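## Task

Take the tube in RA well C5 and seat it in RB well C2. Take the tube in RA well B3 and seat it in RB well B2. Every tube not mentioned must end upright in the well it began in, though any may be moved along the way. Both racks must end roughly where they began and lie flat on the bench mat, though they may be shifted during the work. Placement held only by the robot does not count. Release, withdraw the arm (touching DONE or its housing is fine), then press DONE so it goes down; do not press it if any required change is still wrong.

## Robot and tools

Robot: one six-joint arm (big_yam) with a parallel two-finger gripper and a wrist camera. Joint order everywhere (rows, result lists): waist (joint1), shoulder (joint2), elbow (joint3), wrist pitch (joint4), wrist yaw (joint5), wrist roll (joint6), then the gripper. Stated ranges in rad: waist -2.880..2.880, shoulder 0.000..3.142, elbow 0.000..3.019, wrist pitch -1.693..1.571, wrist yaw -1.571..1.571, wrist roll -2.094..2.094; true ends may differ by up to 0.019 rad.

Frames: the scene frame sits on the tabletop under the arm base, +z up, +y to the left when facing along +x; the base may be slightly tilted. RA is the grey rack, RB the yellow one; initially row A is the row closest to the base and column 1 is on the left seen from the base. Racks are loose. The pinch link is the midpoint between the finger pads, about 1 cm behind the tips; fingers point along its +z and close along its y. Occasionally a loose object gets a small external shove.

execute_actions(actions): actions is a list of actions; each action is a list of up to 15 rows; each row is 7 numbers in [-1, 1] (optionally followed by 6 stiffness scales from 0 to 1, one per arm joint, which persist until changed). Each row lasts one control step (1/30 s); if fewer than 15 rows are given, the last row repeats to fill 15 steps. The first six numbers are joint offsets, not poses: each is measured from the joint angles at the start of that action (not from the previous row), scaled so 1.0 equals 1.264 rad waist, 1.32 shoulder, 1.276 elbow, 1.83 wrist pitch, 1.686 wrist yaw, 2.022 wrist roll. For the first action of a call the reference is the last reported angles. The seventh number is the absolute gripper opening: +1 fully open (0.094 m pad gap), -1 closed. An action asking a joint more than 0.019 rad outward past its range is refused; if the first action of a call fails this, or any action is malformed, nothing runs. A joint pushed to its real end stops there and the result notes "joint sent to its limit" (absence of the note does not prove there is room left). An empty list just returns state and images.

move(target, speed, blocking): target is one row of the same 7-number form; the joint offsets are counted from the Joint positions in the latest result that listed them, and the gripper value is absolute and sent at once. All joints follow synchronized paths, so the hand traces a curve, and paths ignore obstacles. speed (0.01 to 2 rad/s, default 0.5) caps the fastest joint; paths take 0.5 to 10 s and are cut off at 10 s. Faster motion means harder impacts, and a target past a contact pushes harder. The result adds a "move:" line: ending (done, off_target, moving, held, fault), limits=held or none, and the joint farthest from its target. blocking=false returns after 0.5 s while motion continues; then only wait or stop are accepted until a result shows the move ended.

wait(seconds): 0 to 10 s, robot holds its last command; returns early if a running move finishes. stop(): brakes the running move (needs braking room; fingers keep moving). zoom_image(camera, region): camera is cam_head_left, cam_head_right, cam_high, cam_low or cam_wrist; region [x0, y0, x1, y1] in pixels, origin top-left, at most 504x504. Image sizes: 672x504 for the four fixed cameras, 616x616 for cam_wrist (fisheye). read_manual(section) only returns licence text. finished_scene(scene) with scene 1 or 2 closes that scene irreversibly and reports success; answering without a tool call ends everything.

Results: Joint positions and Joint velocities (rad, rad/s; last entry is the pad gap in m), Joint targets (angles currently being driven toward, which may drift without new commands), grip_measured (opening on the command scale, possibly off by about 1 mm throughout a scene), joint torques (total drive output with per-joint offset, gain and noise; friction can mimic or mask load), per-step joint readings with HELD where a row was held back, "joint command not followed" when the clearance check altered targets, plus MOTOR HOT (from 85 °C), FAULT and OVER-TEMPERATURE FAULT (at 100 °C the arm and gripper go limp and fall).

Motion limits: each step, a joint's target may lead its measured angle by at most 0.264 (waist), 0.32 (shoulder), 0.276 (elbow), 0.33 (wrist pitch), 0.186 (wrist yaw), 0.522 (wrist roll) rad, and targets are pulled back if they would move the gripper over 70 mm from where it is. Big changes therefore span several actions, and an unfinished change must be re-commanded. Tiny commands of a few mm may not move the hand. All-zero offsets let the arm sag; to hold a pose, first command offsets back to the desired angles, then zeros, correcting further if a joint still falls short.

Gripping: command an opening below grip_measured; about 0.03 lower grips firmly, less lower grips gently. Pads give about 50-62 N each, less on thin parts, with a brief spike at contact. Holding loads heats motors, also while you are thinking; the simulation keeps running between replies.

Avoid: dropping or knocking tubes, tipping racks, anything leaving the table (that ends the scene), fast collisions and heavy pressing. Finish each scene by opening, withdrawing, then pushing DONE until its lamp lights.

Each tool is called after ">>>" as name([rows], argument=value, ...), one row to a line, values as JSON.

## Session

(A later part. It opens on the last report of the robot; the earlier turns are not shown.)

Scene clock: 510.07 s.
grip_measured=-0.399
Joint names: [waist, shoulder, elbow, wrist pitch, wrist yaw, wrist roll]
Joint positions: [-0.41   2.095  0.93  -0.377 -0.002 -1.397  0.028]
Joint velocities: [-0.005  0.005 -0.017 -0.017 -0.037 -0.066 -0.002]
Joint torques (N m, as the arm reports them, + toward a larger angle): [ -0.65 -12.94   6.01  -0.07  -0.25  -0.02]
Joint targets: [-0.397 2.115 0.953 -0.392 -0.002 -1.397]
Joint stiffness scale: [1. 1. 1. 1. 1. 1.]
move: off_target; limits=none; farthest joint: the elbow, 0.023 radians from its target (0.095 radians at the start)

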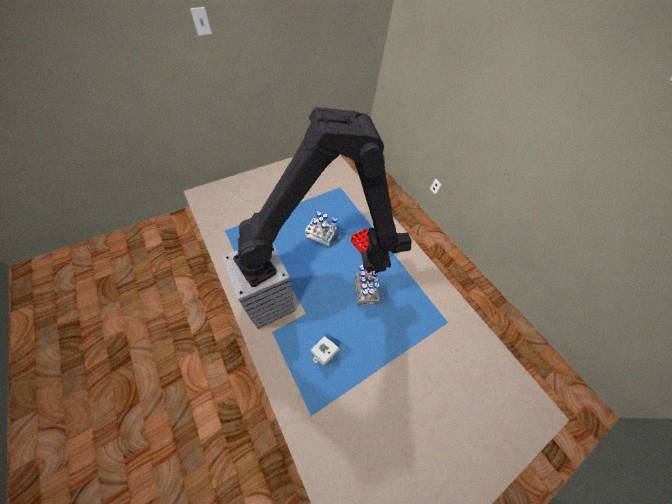

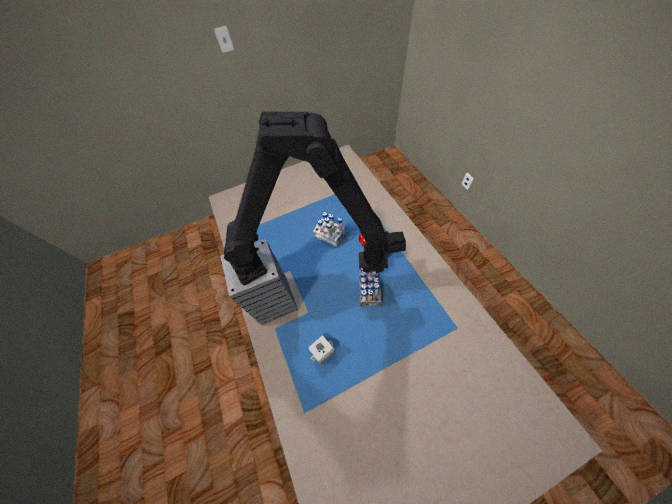

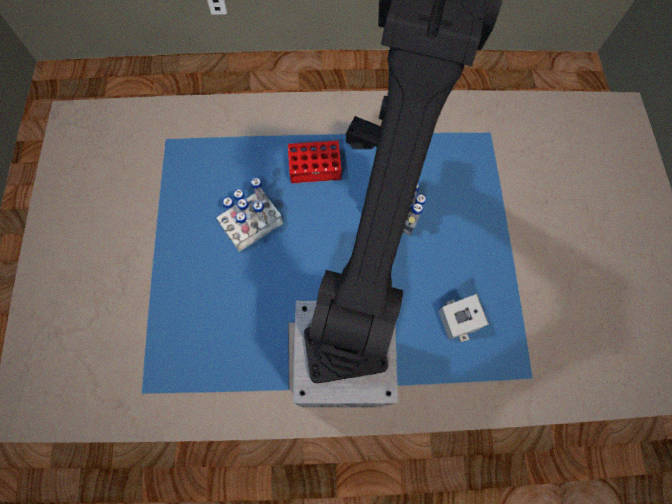

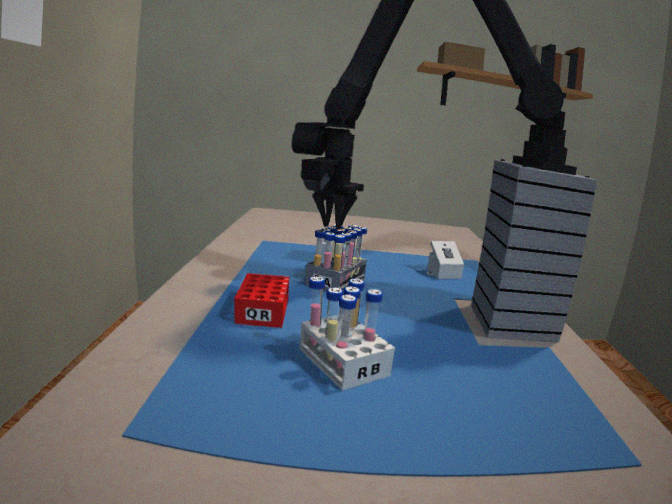

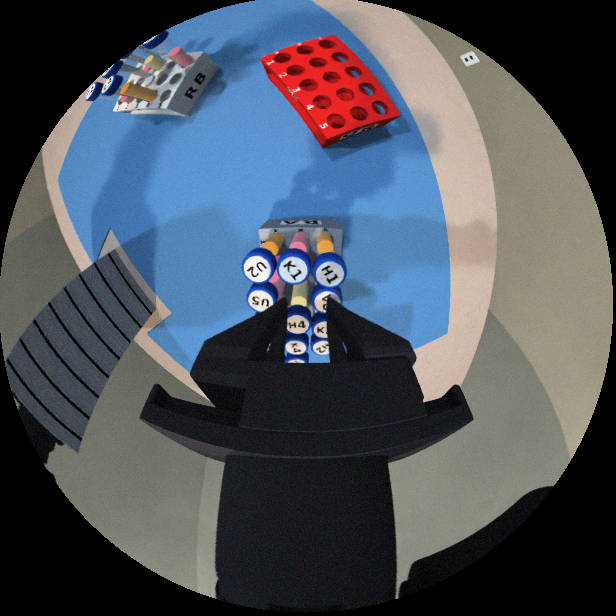

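>>> move(target=[0.016,0,0.012,-0.028,0,0,-0.7], speed=0.05)

>>> move(target=[0,0.058,0.012,0.035,0,0,-0.7], speed=0.04)

>>> move(target=[0,0,0.012,0,0,0,-0.45])

>>> zoom_image(camera="cam_wrist", region=[200,200,420,400])

Scene clock: 518.23 s.
grip_measured=-0.699
Joint names: [waist, shoulder, elbow, wrist pitch, wrist yaw, wrist roll]
Joint positions: [-0.404  2.095  0.93  -0.413 -0.002 -1.397  0.014]
Joint velocities: [ 0.015 -0.005 -0.002 -0.022  0.022 -0.125 -0.001]
Joint torques (N m, as the arm reports them, + toward a larger angle): [ -0.84 -14.54   5.32  -0.1   -0.22  -0.05]
Joint targets: [-0.390 2.095 0.945 -0.428 -0.002 -1.397]
Joint stiffness scale: [1. 1. 1. 1. 1. 1.]
move: done; limits=none; farthest joint: the elbow, 0.015 radians from its target (0.015 radians at the start)

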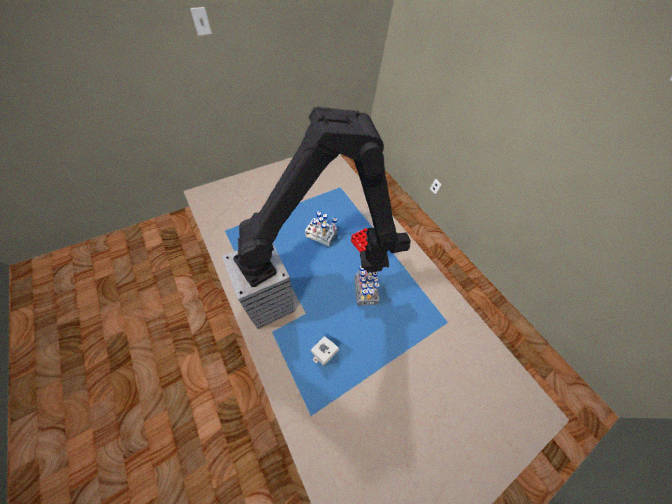

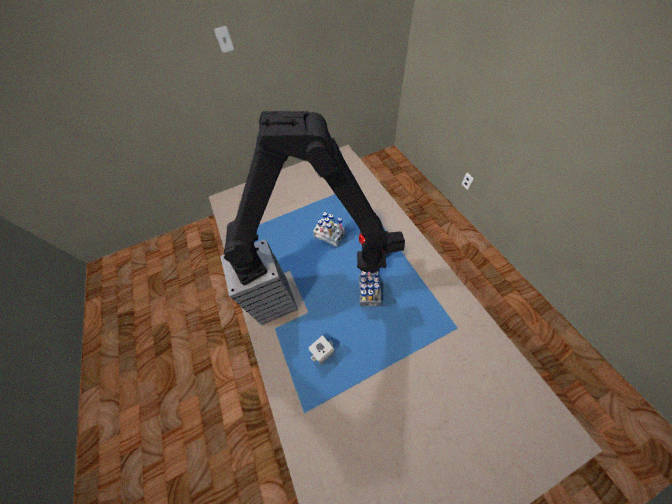

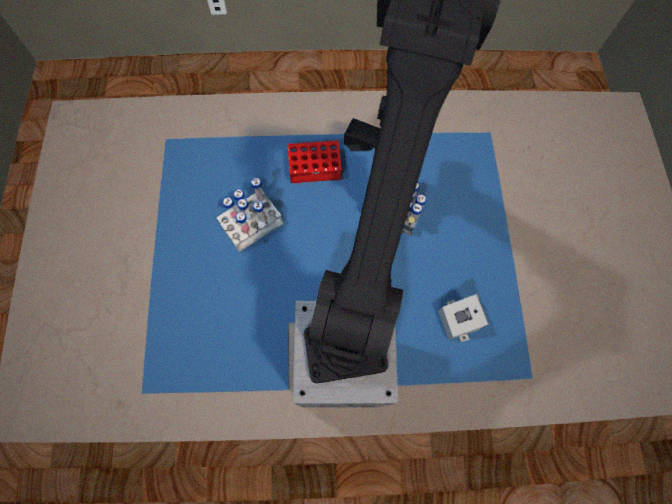

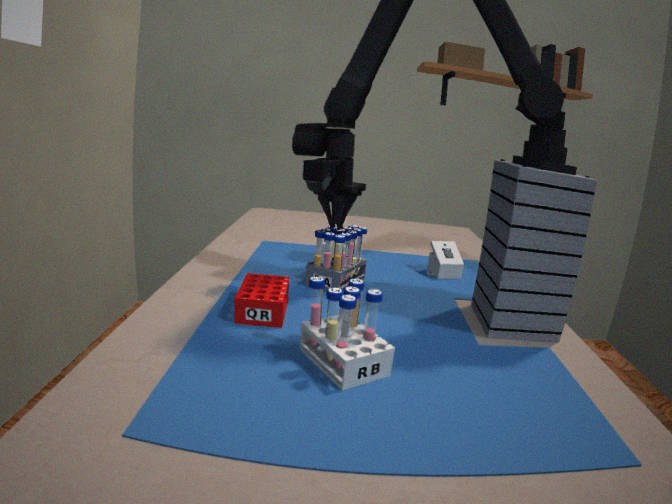

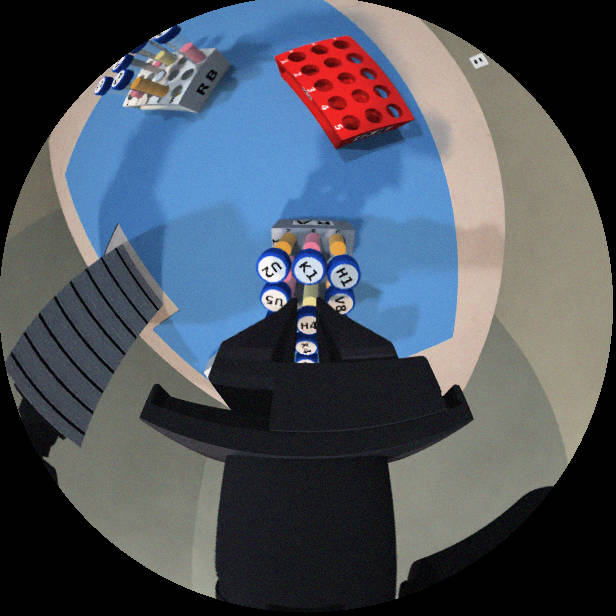

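Scene clock: 520.43 s.
grip_measured=-0.699
Joint names: [waist, shoulder, elbow, wrist pitch, wrist yaw, wrist roll]
Joint positions: [-0.404  2.146  0.93  -0.359 -0.002 -1.397  0.014]
Joint velocities: [-0.015 -0.005 -0.017 -0.007 -0.051  0.007 -0.   ]
Joint torques (N m, as the arm reports them, + toward a larger angle): [ -2.7  -13.02   4.84   0.82  -0.22  -0.01]
Joint targets: [-0.404 2.171 0.945 -0.350 -0.002 -1.397]
Joint stiffness scale: [1. 1. 1. 1. 1. 1.]
move: off_target; limits=none; farthest joint: the shoulder, 0.025 radians from its target (0.077 radians at the start)

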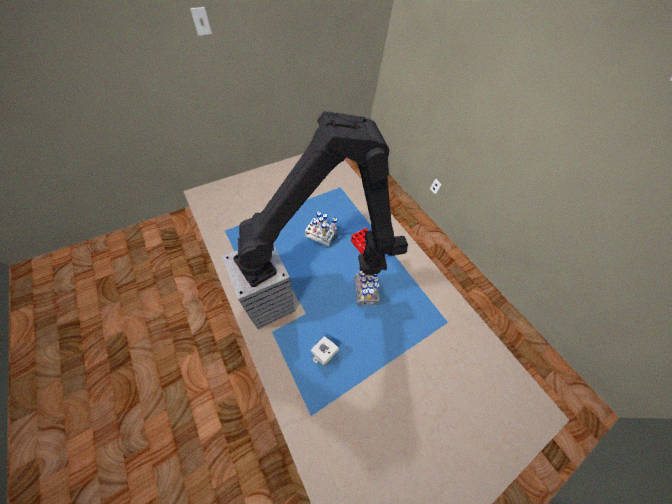

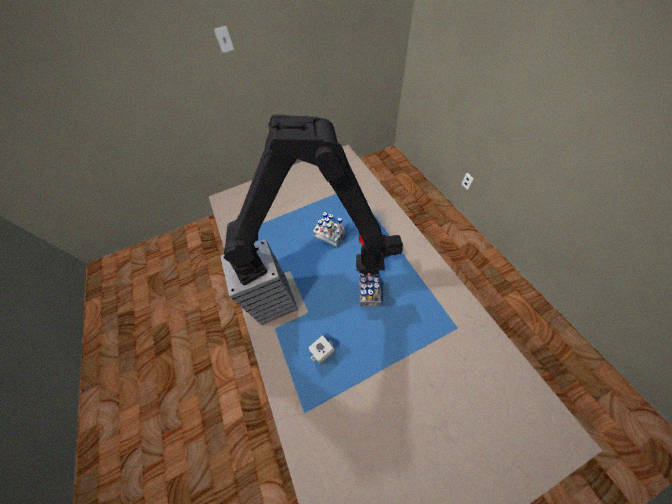

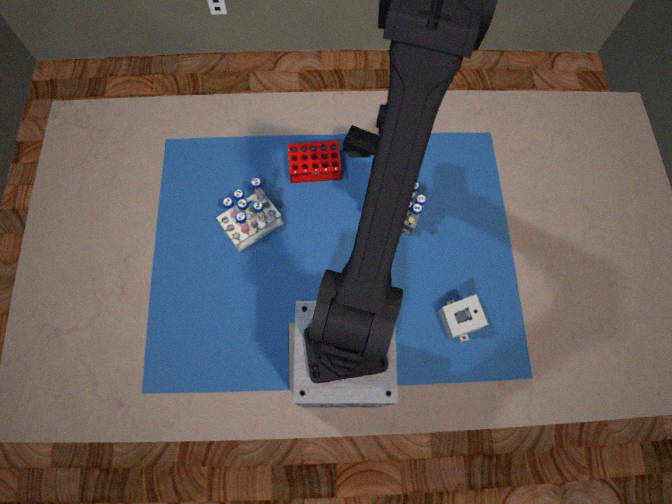

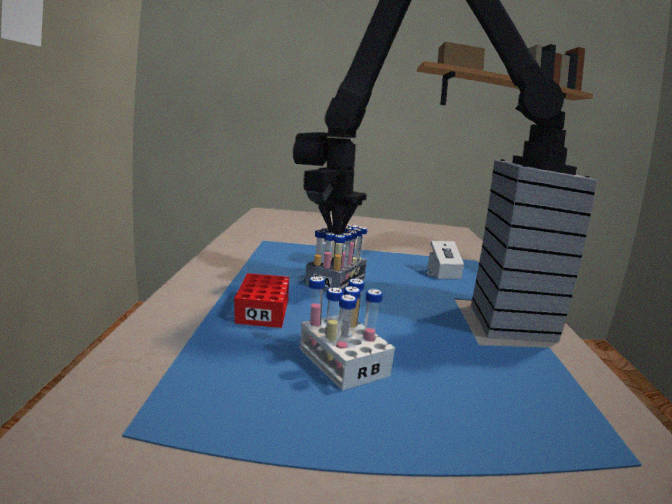

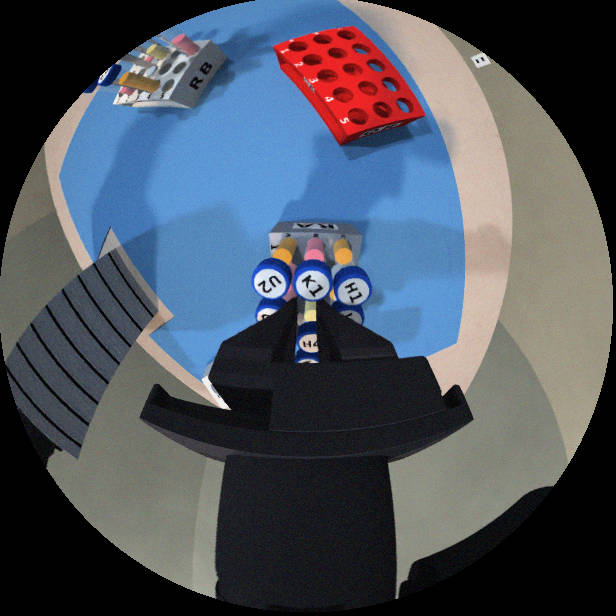

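Scene clock: 521.17 s.
grip_measured=-0.452
Joint names: [waist, shoulder, elbow, wrist pitch, wrist yaw, wrist roll]
Joint positions: [-0.404  2.146  0.933 -0.359 -0.002 -1.397  0.026]
Joint velocities: [ 0.005 -0.005 -0.012 -0.002 -0.007  0.007 -0.   ]
Joint torques (N m, as the arm reports them, + toward a larger angle): [ -2.85 -14.51   4.68   0.37  -0.2   -0.02]
Joint targets: [-0.404 2.146 0.945 -0.359 -0.002 -1.397]
Joint stiffness scale: [1. 1. 1. 1. 1. 1.]
move: done; limits=none; farthest joint: the elbow, 0.012 radians from its target (0.015 radians at the start)

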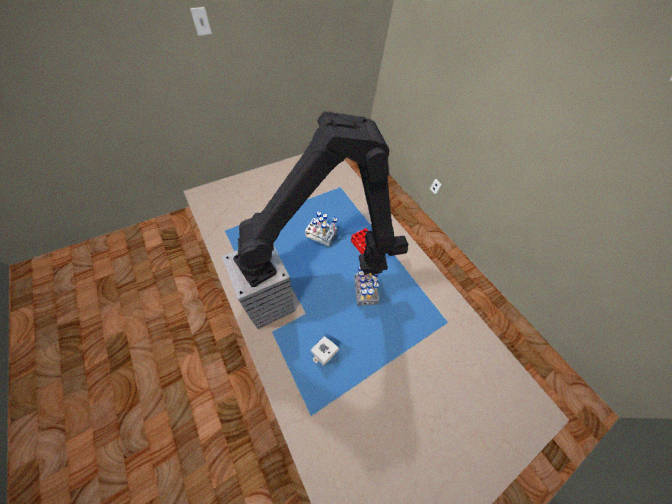

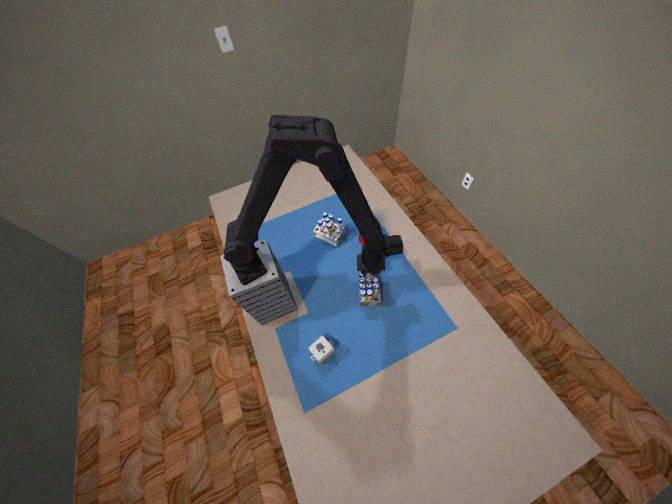

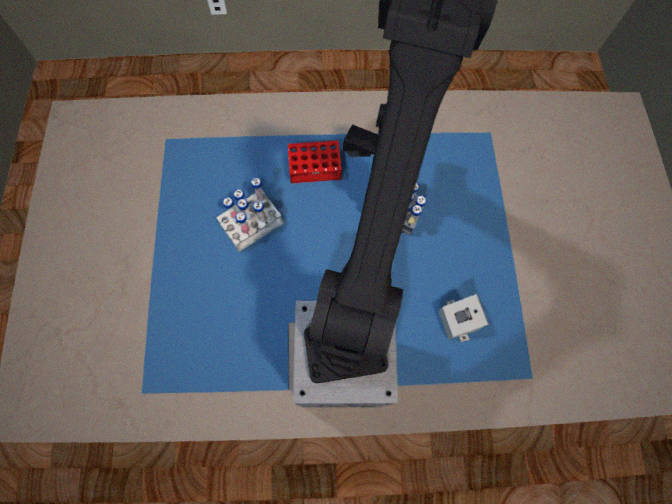

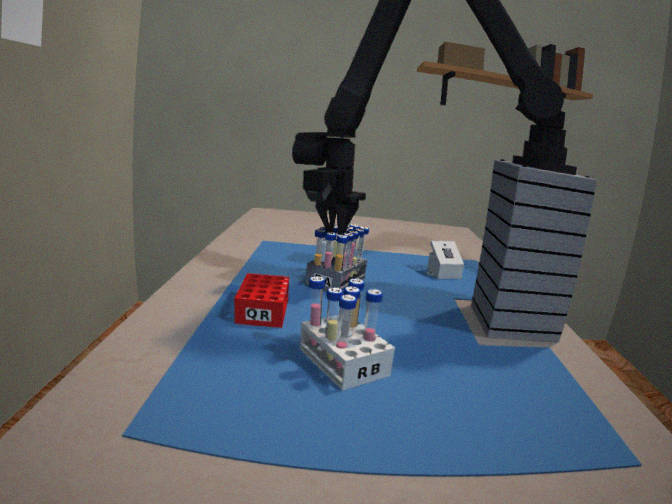

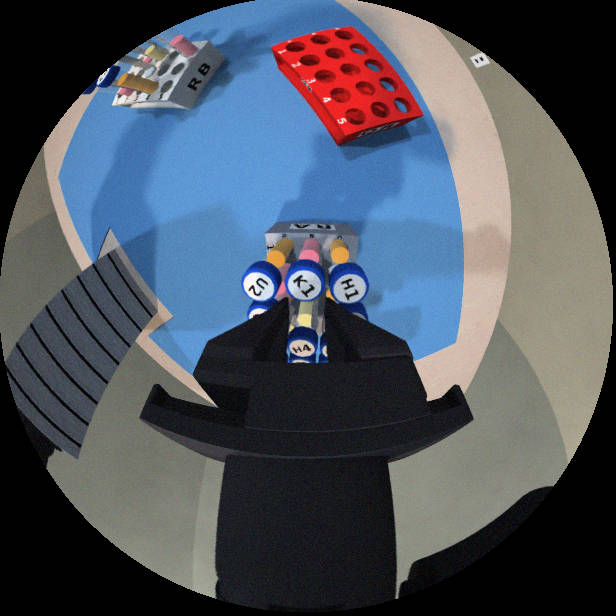

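Region (200, 200, 420, 400) of cam_wrist's 616x616 image, scaled by 2.291, with more detail than that image has; it fills the top 458 rows of this view, and the rest is white.

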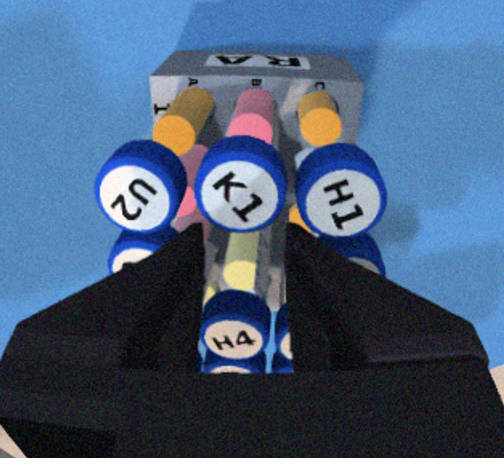

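>>> move(target=[0,0,0,-0.014,0,0,-0.51], speed=0.03)

>>> move(target=[-0.04,0,0.005,0,0,0,-0.51], speed=0.03)

>>> zoom_image(camera="cam_wrist", region=[200,200,420,400])

Scene clock: 527.93 s.
grip_measured=-0.509
Joint names: [waist, shoulder, elbow, wrist pitch, wrist yaw, wrist roll]
Joint positions: [-0.404  2.146  0.933 -0.364 -0.002 -1.397  0.023]
Joint velocities: [-0.024 -0.005 -0.007 -0.002  0.007  0.037  0.001]
Joint torques (N m, as the arm reports them, + toward a larger angle): [ -2.19 -14.67   3.54  -0.47  -0.21  -0.04]
Joint targets: [-0.404 2.146 0.933 -0.384 -0.002 -1.397]
Joint stiffness scale: [1. 1. 1. 1. 1. 1.]
move: off_target; limits=none; farthest joint: the wrist pitch, 0.021 radians from its target (0.026 radians at the start)

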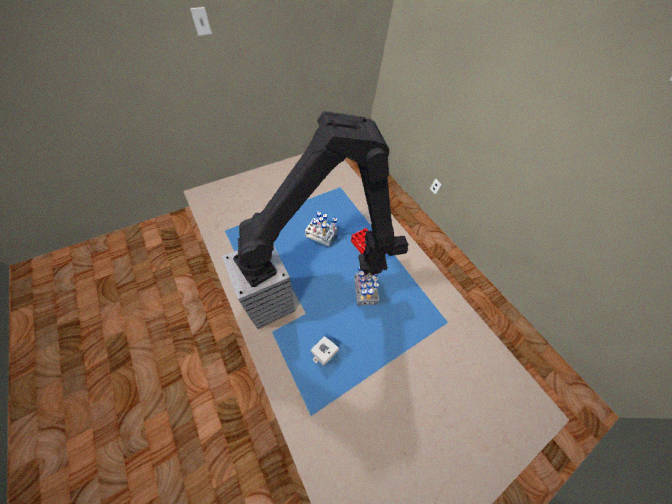

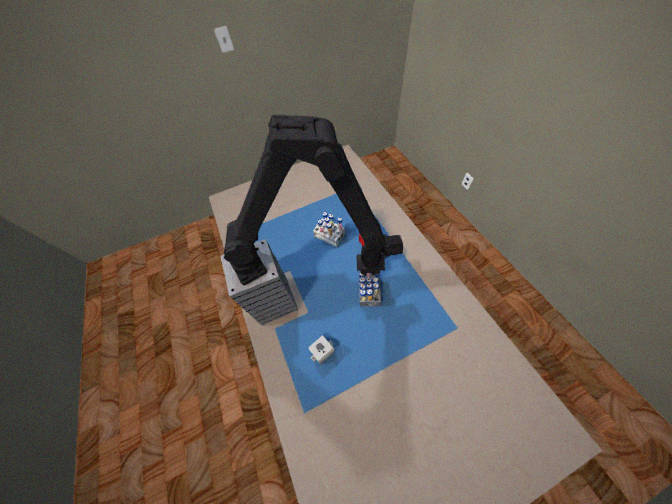

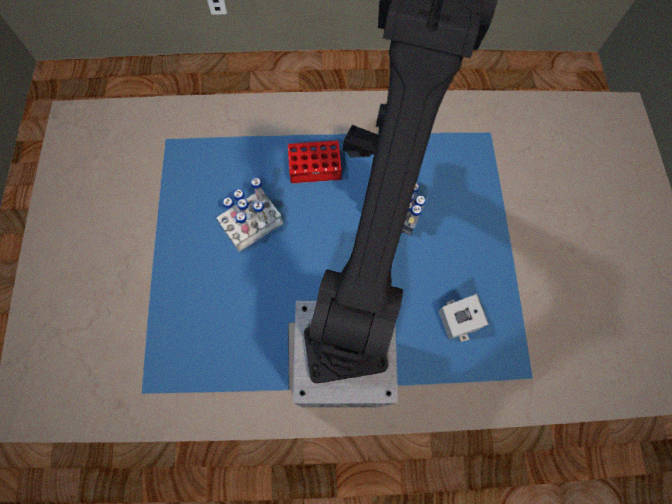

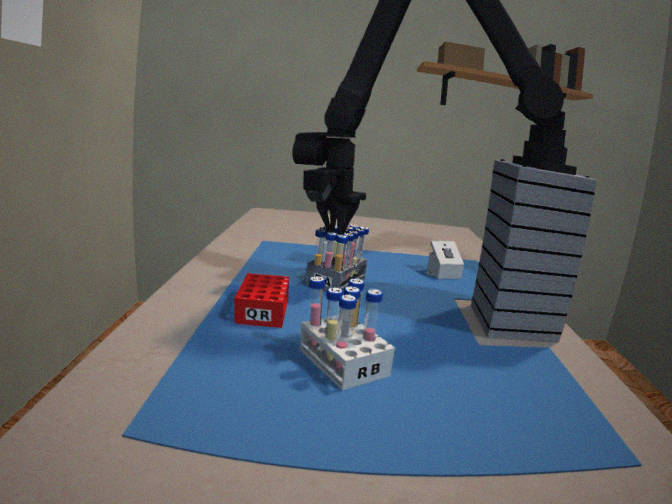

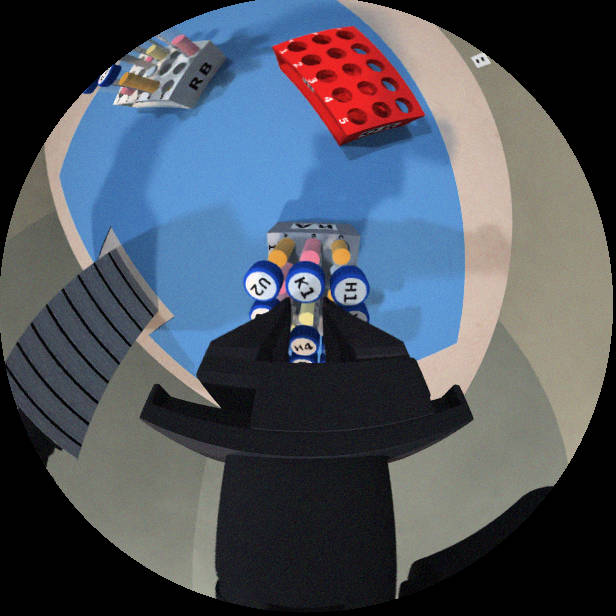

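Scene clock: 529.90 s.
grip_measured=-0.509
Joint names: [waist, shoulder, elbow, wrist pitch, wrist yaw, wrist roll]
Joint positions: [-0.44   2.146  0.933 -0.364 -0.002 -1.397  0.023]
Joint velocities: [-0.015  0.005 -0.002  0.002 -0.007 -0.007  0.   ]
Joint torques (N m, as the arm reports them, + toward a larger angle): [ -3.42 -14.29   4.11   0.29  -0.23  -0.02]
Joint targets: [-0.455 2.146 0.939 -0.364 -0.002 -1.397]
Joint stiffness scale: [1. 1. 1. 1. 1. 1.]
move: done; limits=none; farthest joint: the waist, 0.014 radians from its target (0.050 radians at the start)

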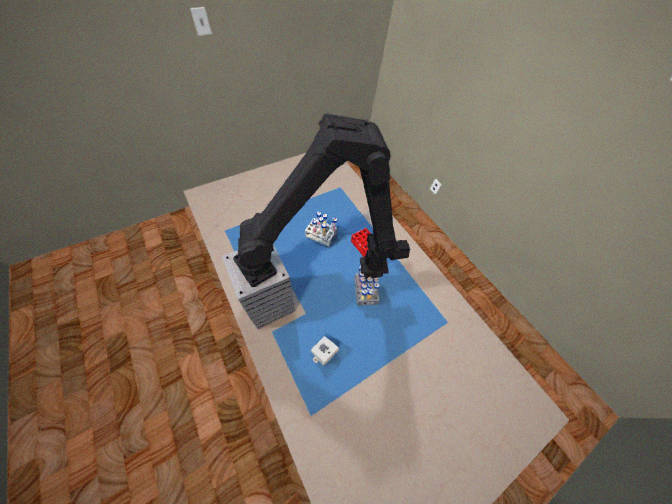

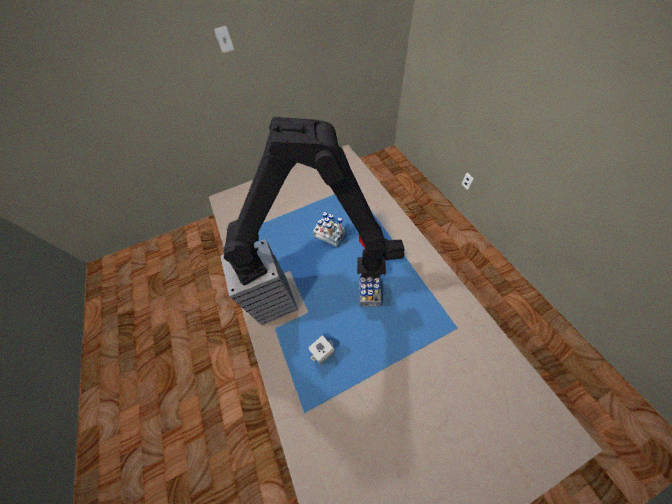

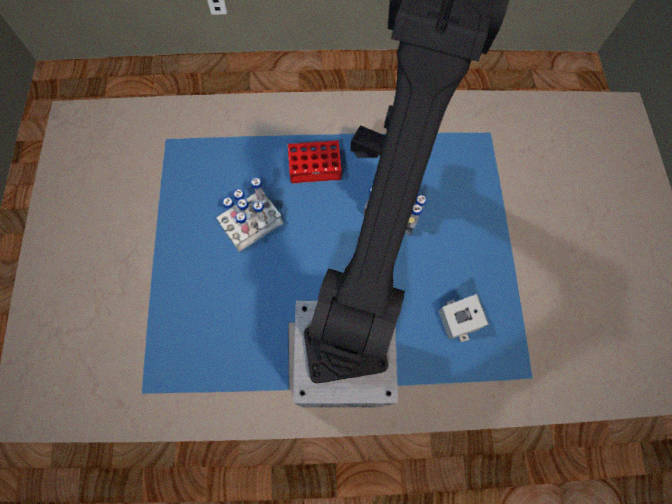

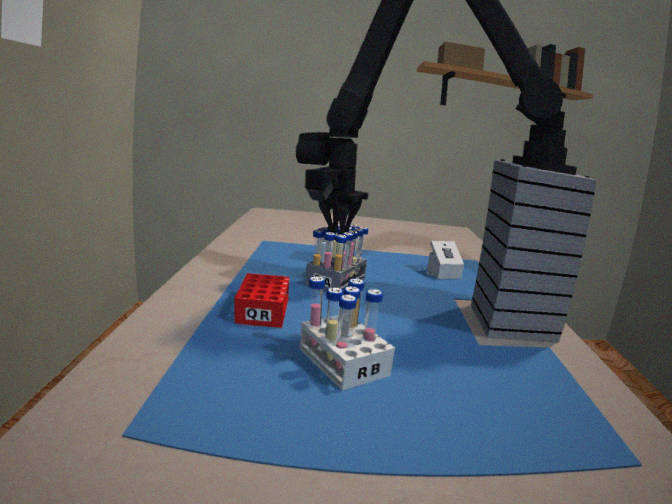

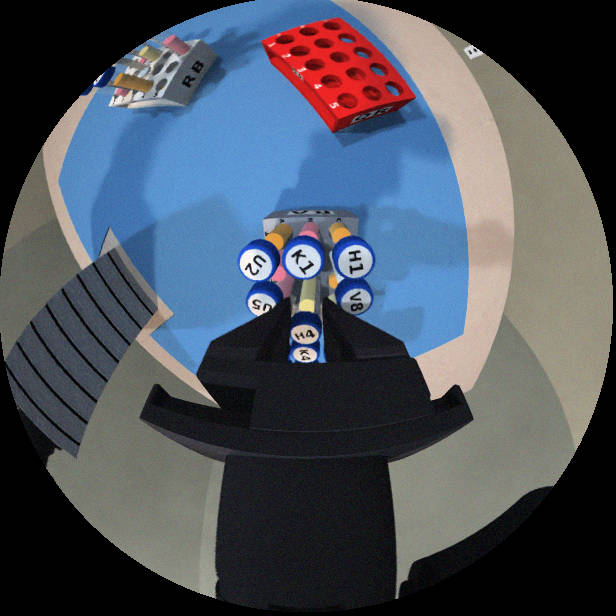

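Region (200, 200, 420, 400) of cam_wrist's 616x616 image, scaled by 2.291, with more detail than that image has; it fills the top 458 rows of this view, and the rest is white.

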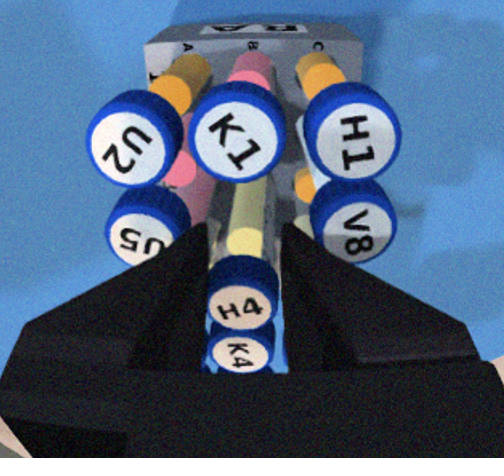

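Working. A bit more, grip, lift.

>>> move(target=[-0.024,0,0.005,0,0,0,-0.51], speed=0.03)

>>> move(target=[0,0,0.005,0,0,0,-0.6])

>>> move(target=[0,-0.105,-0.015,-0.057,0,0,-0.6], speed=0.06)

Scene clock: 536.17 s.
grip_measured=-0.509
Joint names: [waist, shoulder, elbow, wrist pitch, wrist yaw, wrist roll]
Joint positions: [-0.453  2.146  0.933 -0.364 -0.002 -1.397  0.023]
Joint velocities: [-0.005 -0.015 -0.007  0.007 -0.037 -0.037  0.   ]
Joint torques (N m, as the arm reports them, + toward a larger angle): [ -3.75 -14.87   4.01   0.34  -0.2   -0.01]
Joint targets: [-0.471 2.146 0.939 -0.364 -0.001 -1.397]
Joint stiffness scale: [1. 1. 1. 1. 1. 1.]
move: done; limits=none; farthest joint: the waist, 0.018 radians from its target (0.030 radians at the start)

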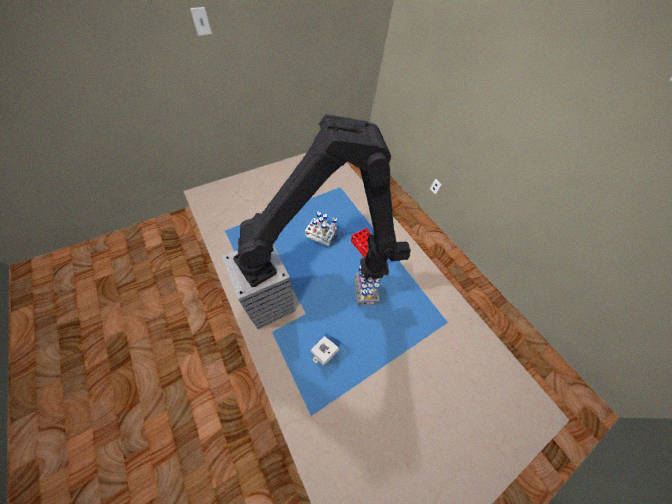

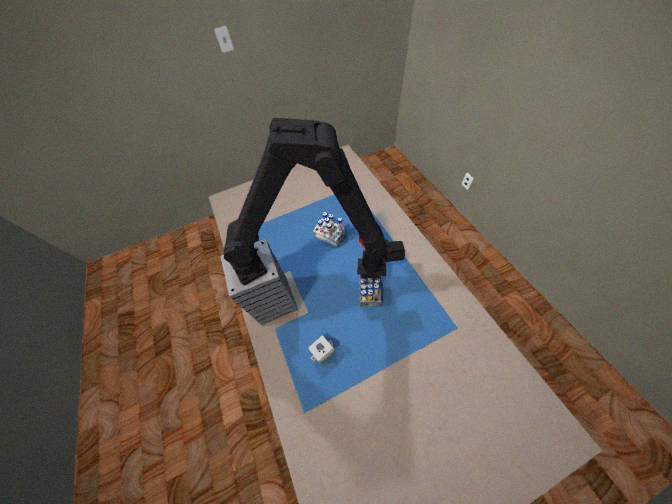

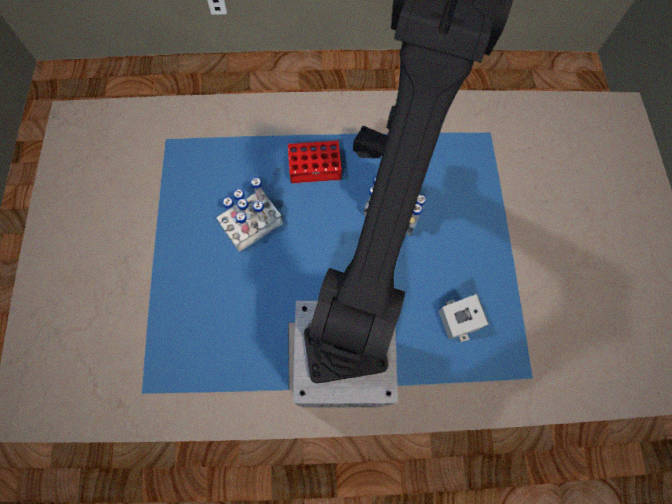

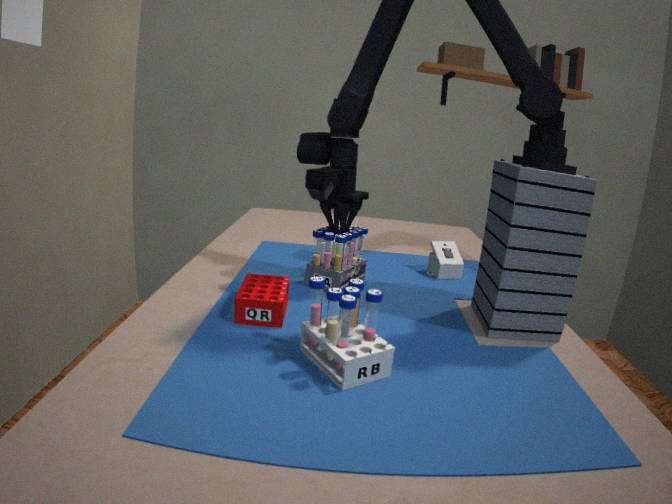

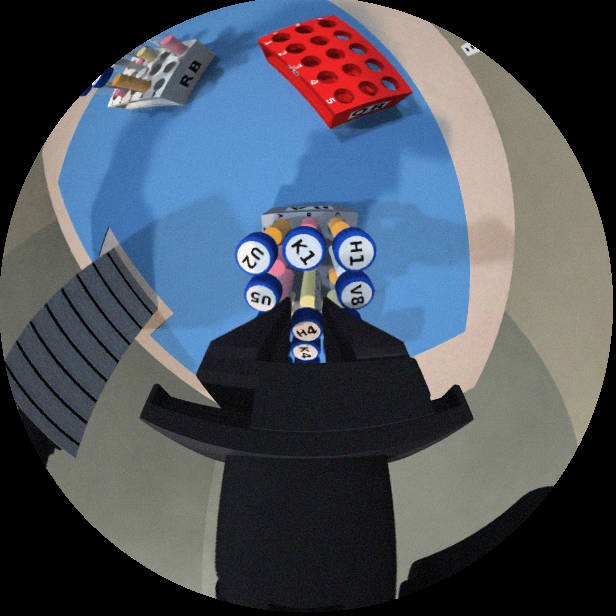

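Scene clock: 536.87 s.
grip_measured=-0.586
Joint names: [waist, shoulder, elbow, wrist pitch, wrist yaw, wrist roll]
Joint positions: [-0.453  2.146  0.933 -0.364 -0.002 -1.397  0.019]
Joint velocities: [-0.015  0.005 -0.017 -0.002 -0.007  0.007  0.   ]
Joint torques (N m, as the arm reports them, + toward a larger angle): [ -1.87 -14.78   4.26   0.33  -0.19  -0.01]
Joint targets: [-0.453 2.146 0.939 -0.364 -0.002 -1.397]
Joint stiffness scale: [1. 1. 1. 1. 1. 1.]
move: done; limits=none; farthest joint: the elbow, 0.006 radians from its target (0.006 radians at the start)

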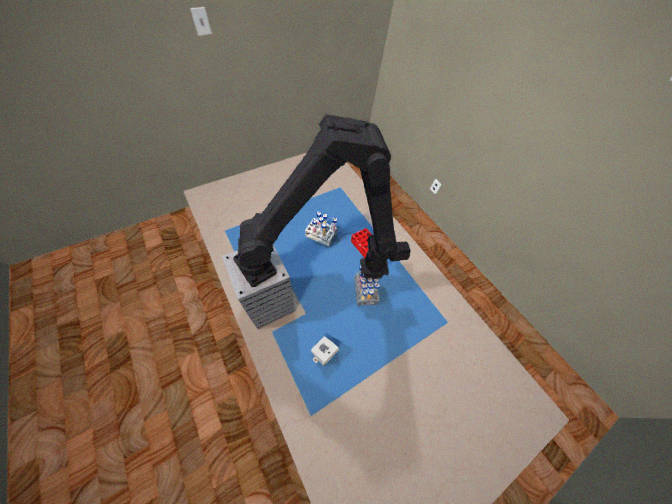

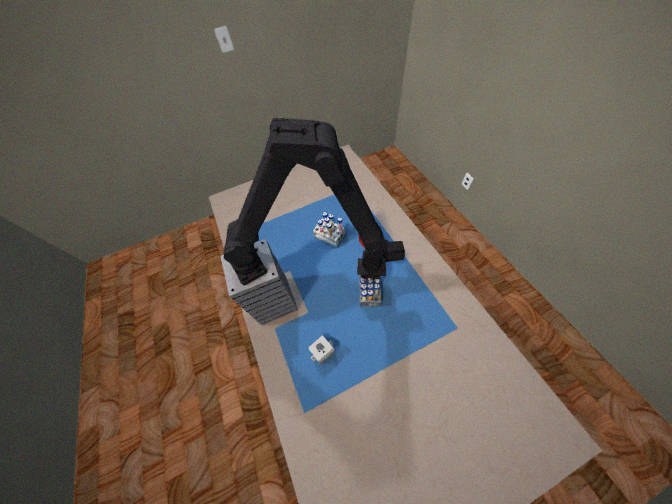

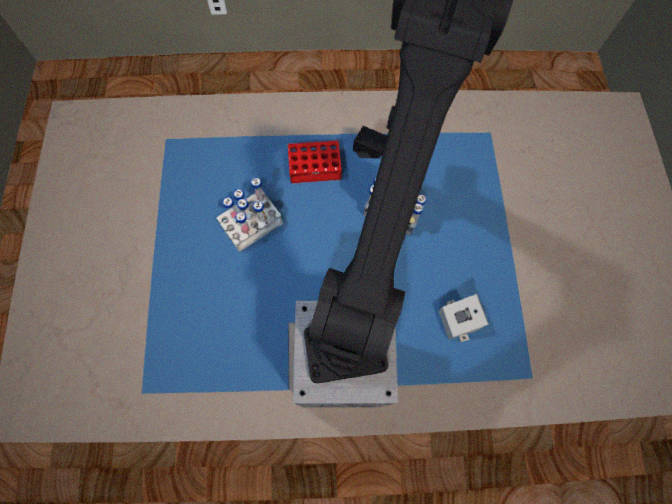

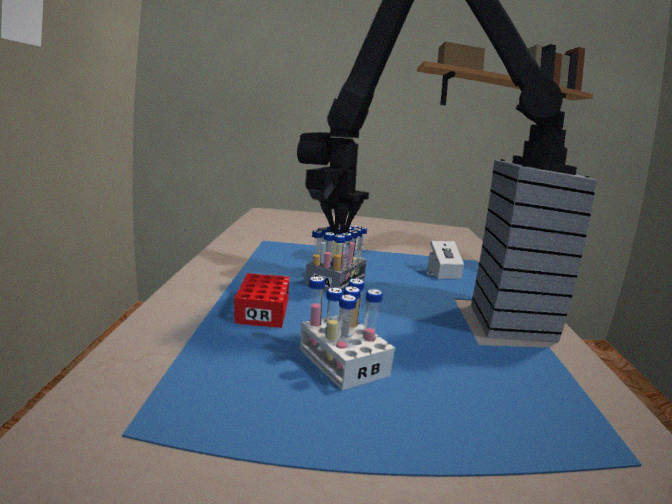

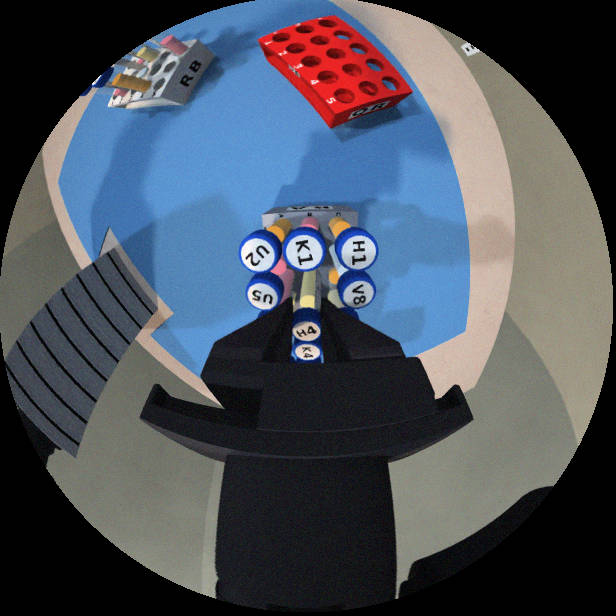

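Scene clock: 539.50 s.
grip_measured=-0.598
Joint names: [waist, shoulder, elbow, wrist pitch, wrist yaw, wrist roll]
Joint positions: [-0.453  2.022  0.919 -0.453 -0.002 -1.397  0.019]
Joint velocities: [-0.005 -0.015  0.012 -0.017  0.007 -0.066 -0.001]
Joint torques (N m, as the arm reports them, + toward a larger angle): [ -2.14 -15.32   4.22  -0.16  -0.21   0.  ]
Joint targets: [-0.453 2.008 0.914 -0.468 -0.002 -1.397]
Joint stiffness scale: [1. 1. 1. 1. 1. 1.]
move: done; limits=none; farthest joint: the shoulder, 0.015 radians from its target (0.139 radians at the start)

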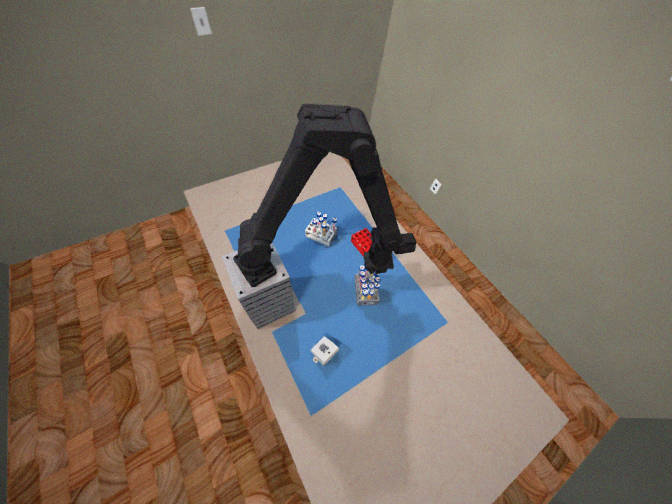

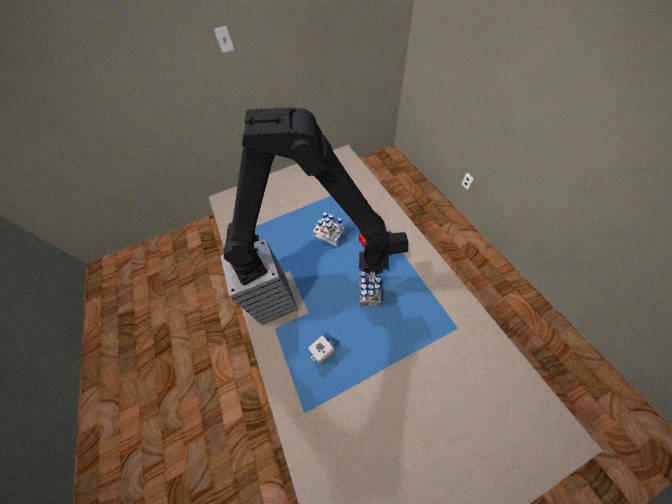

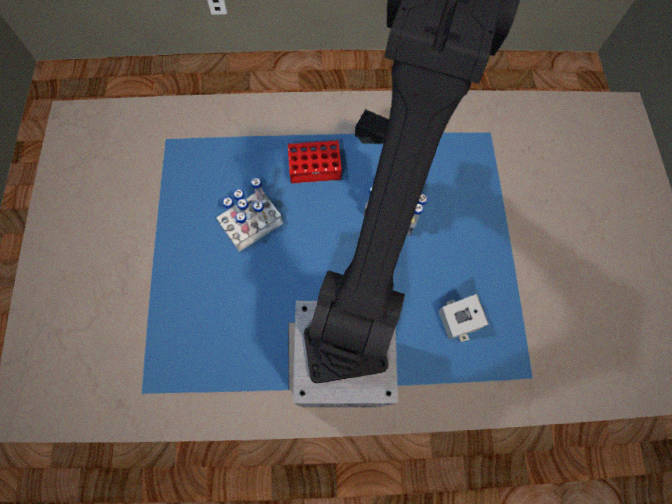

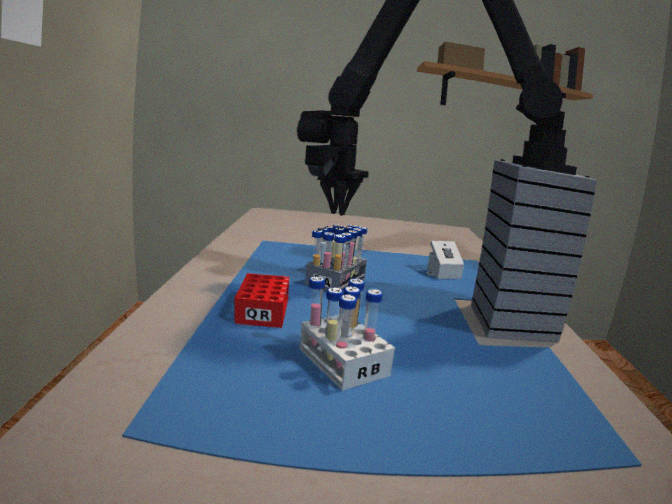

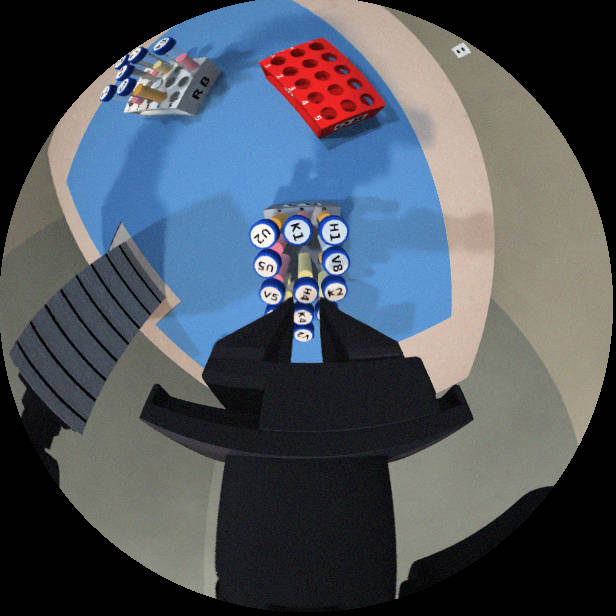

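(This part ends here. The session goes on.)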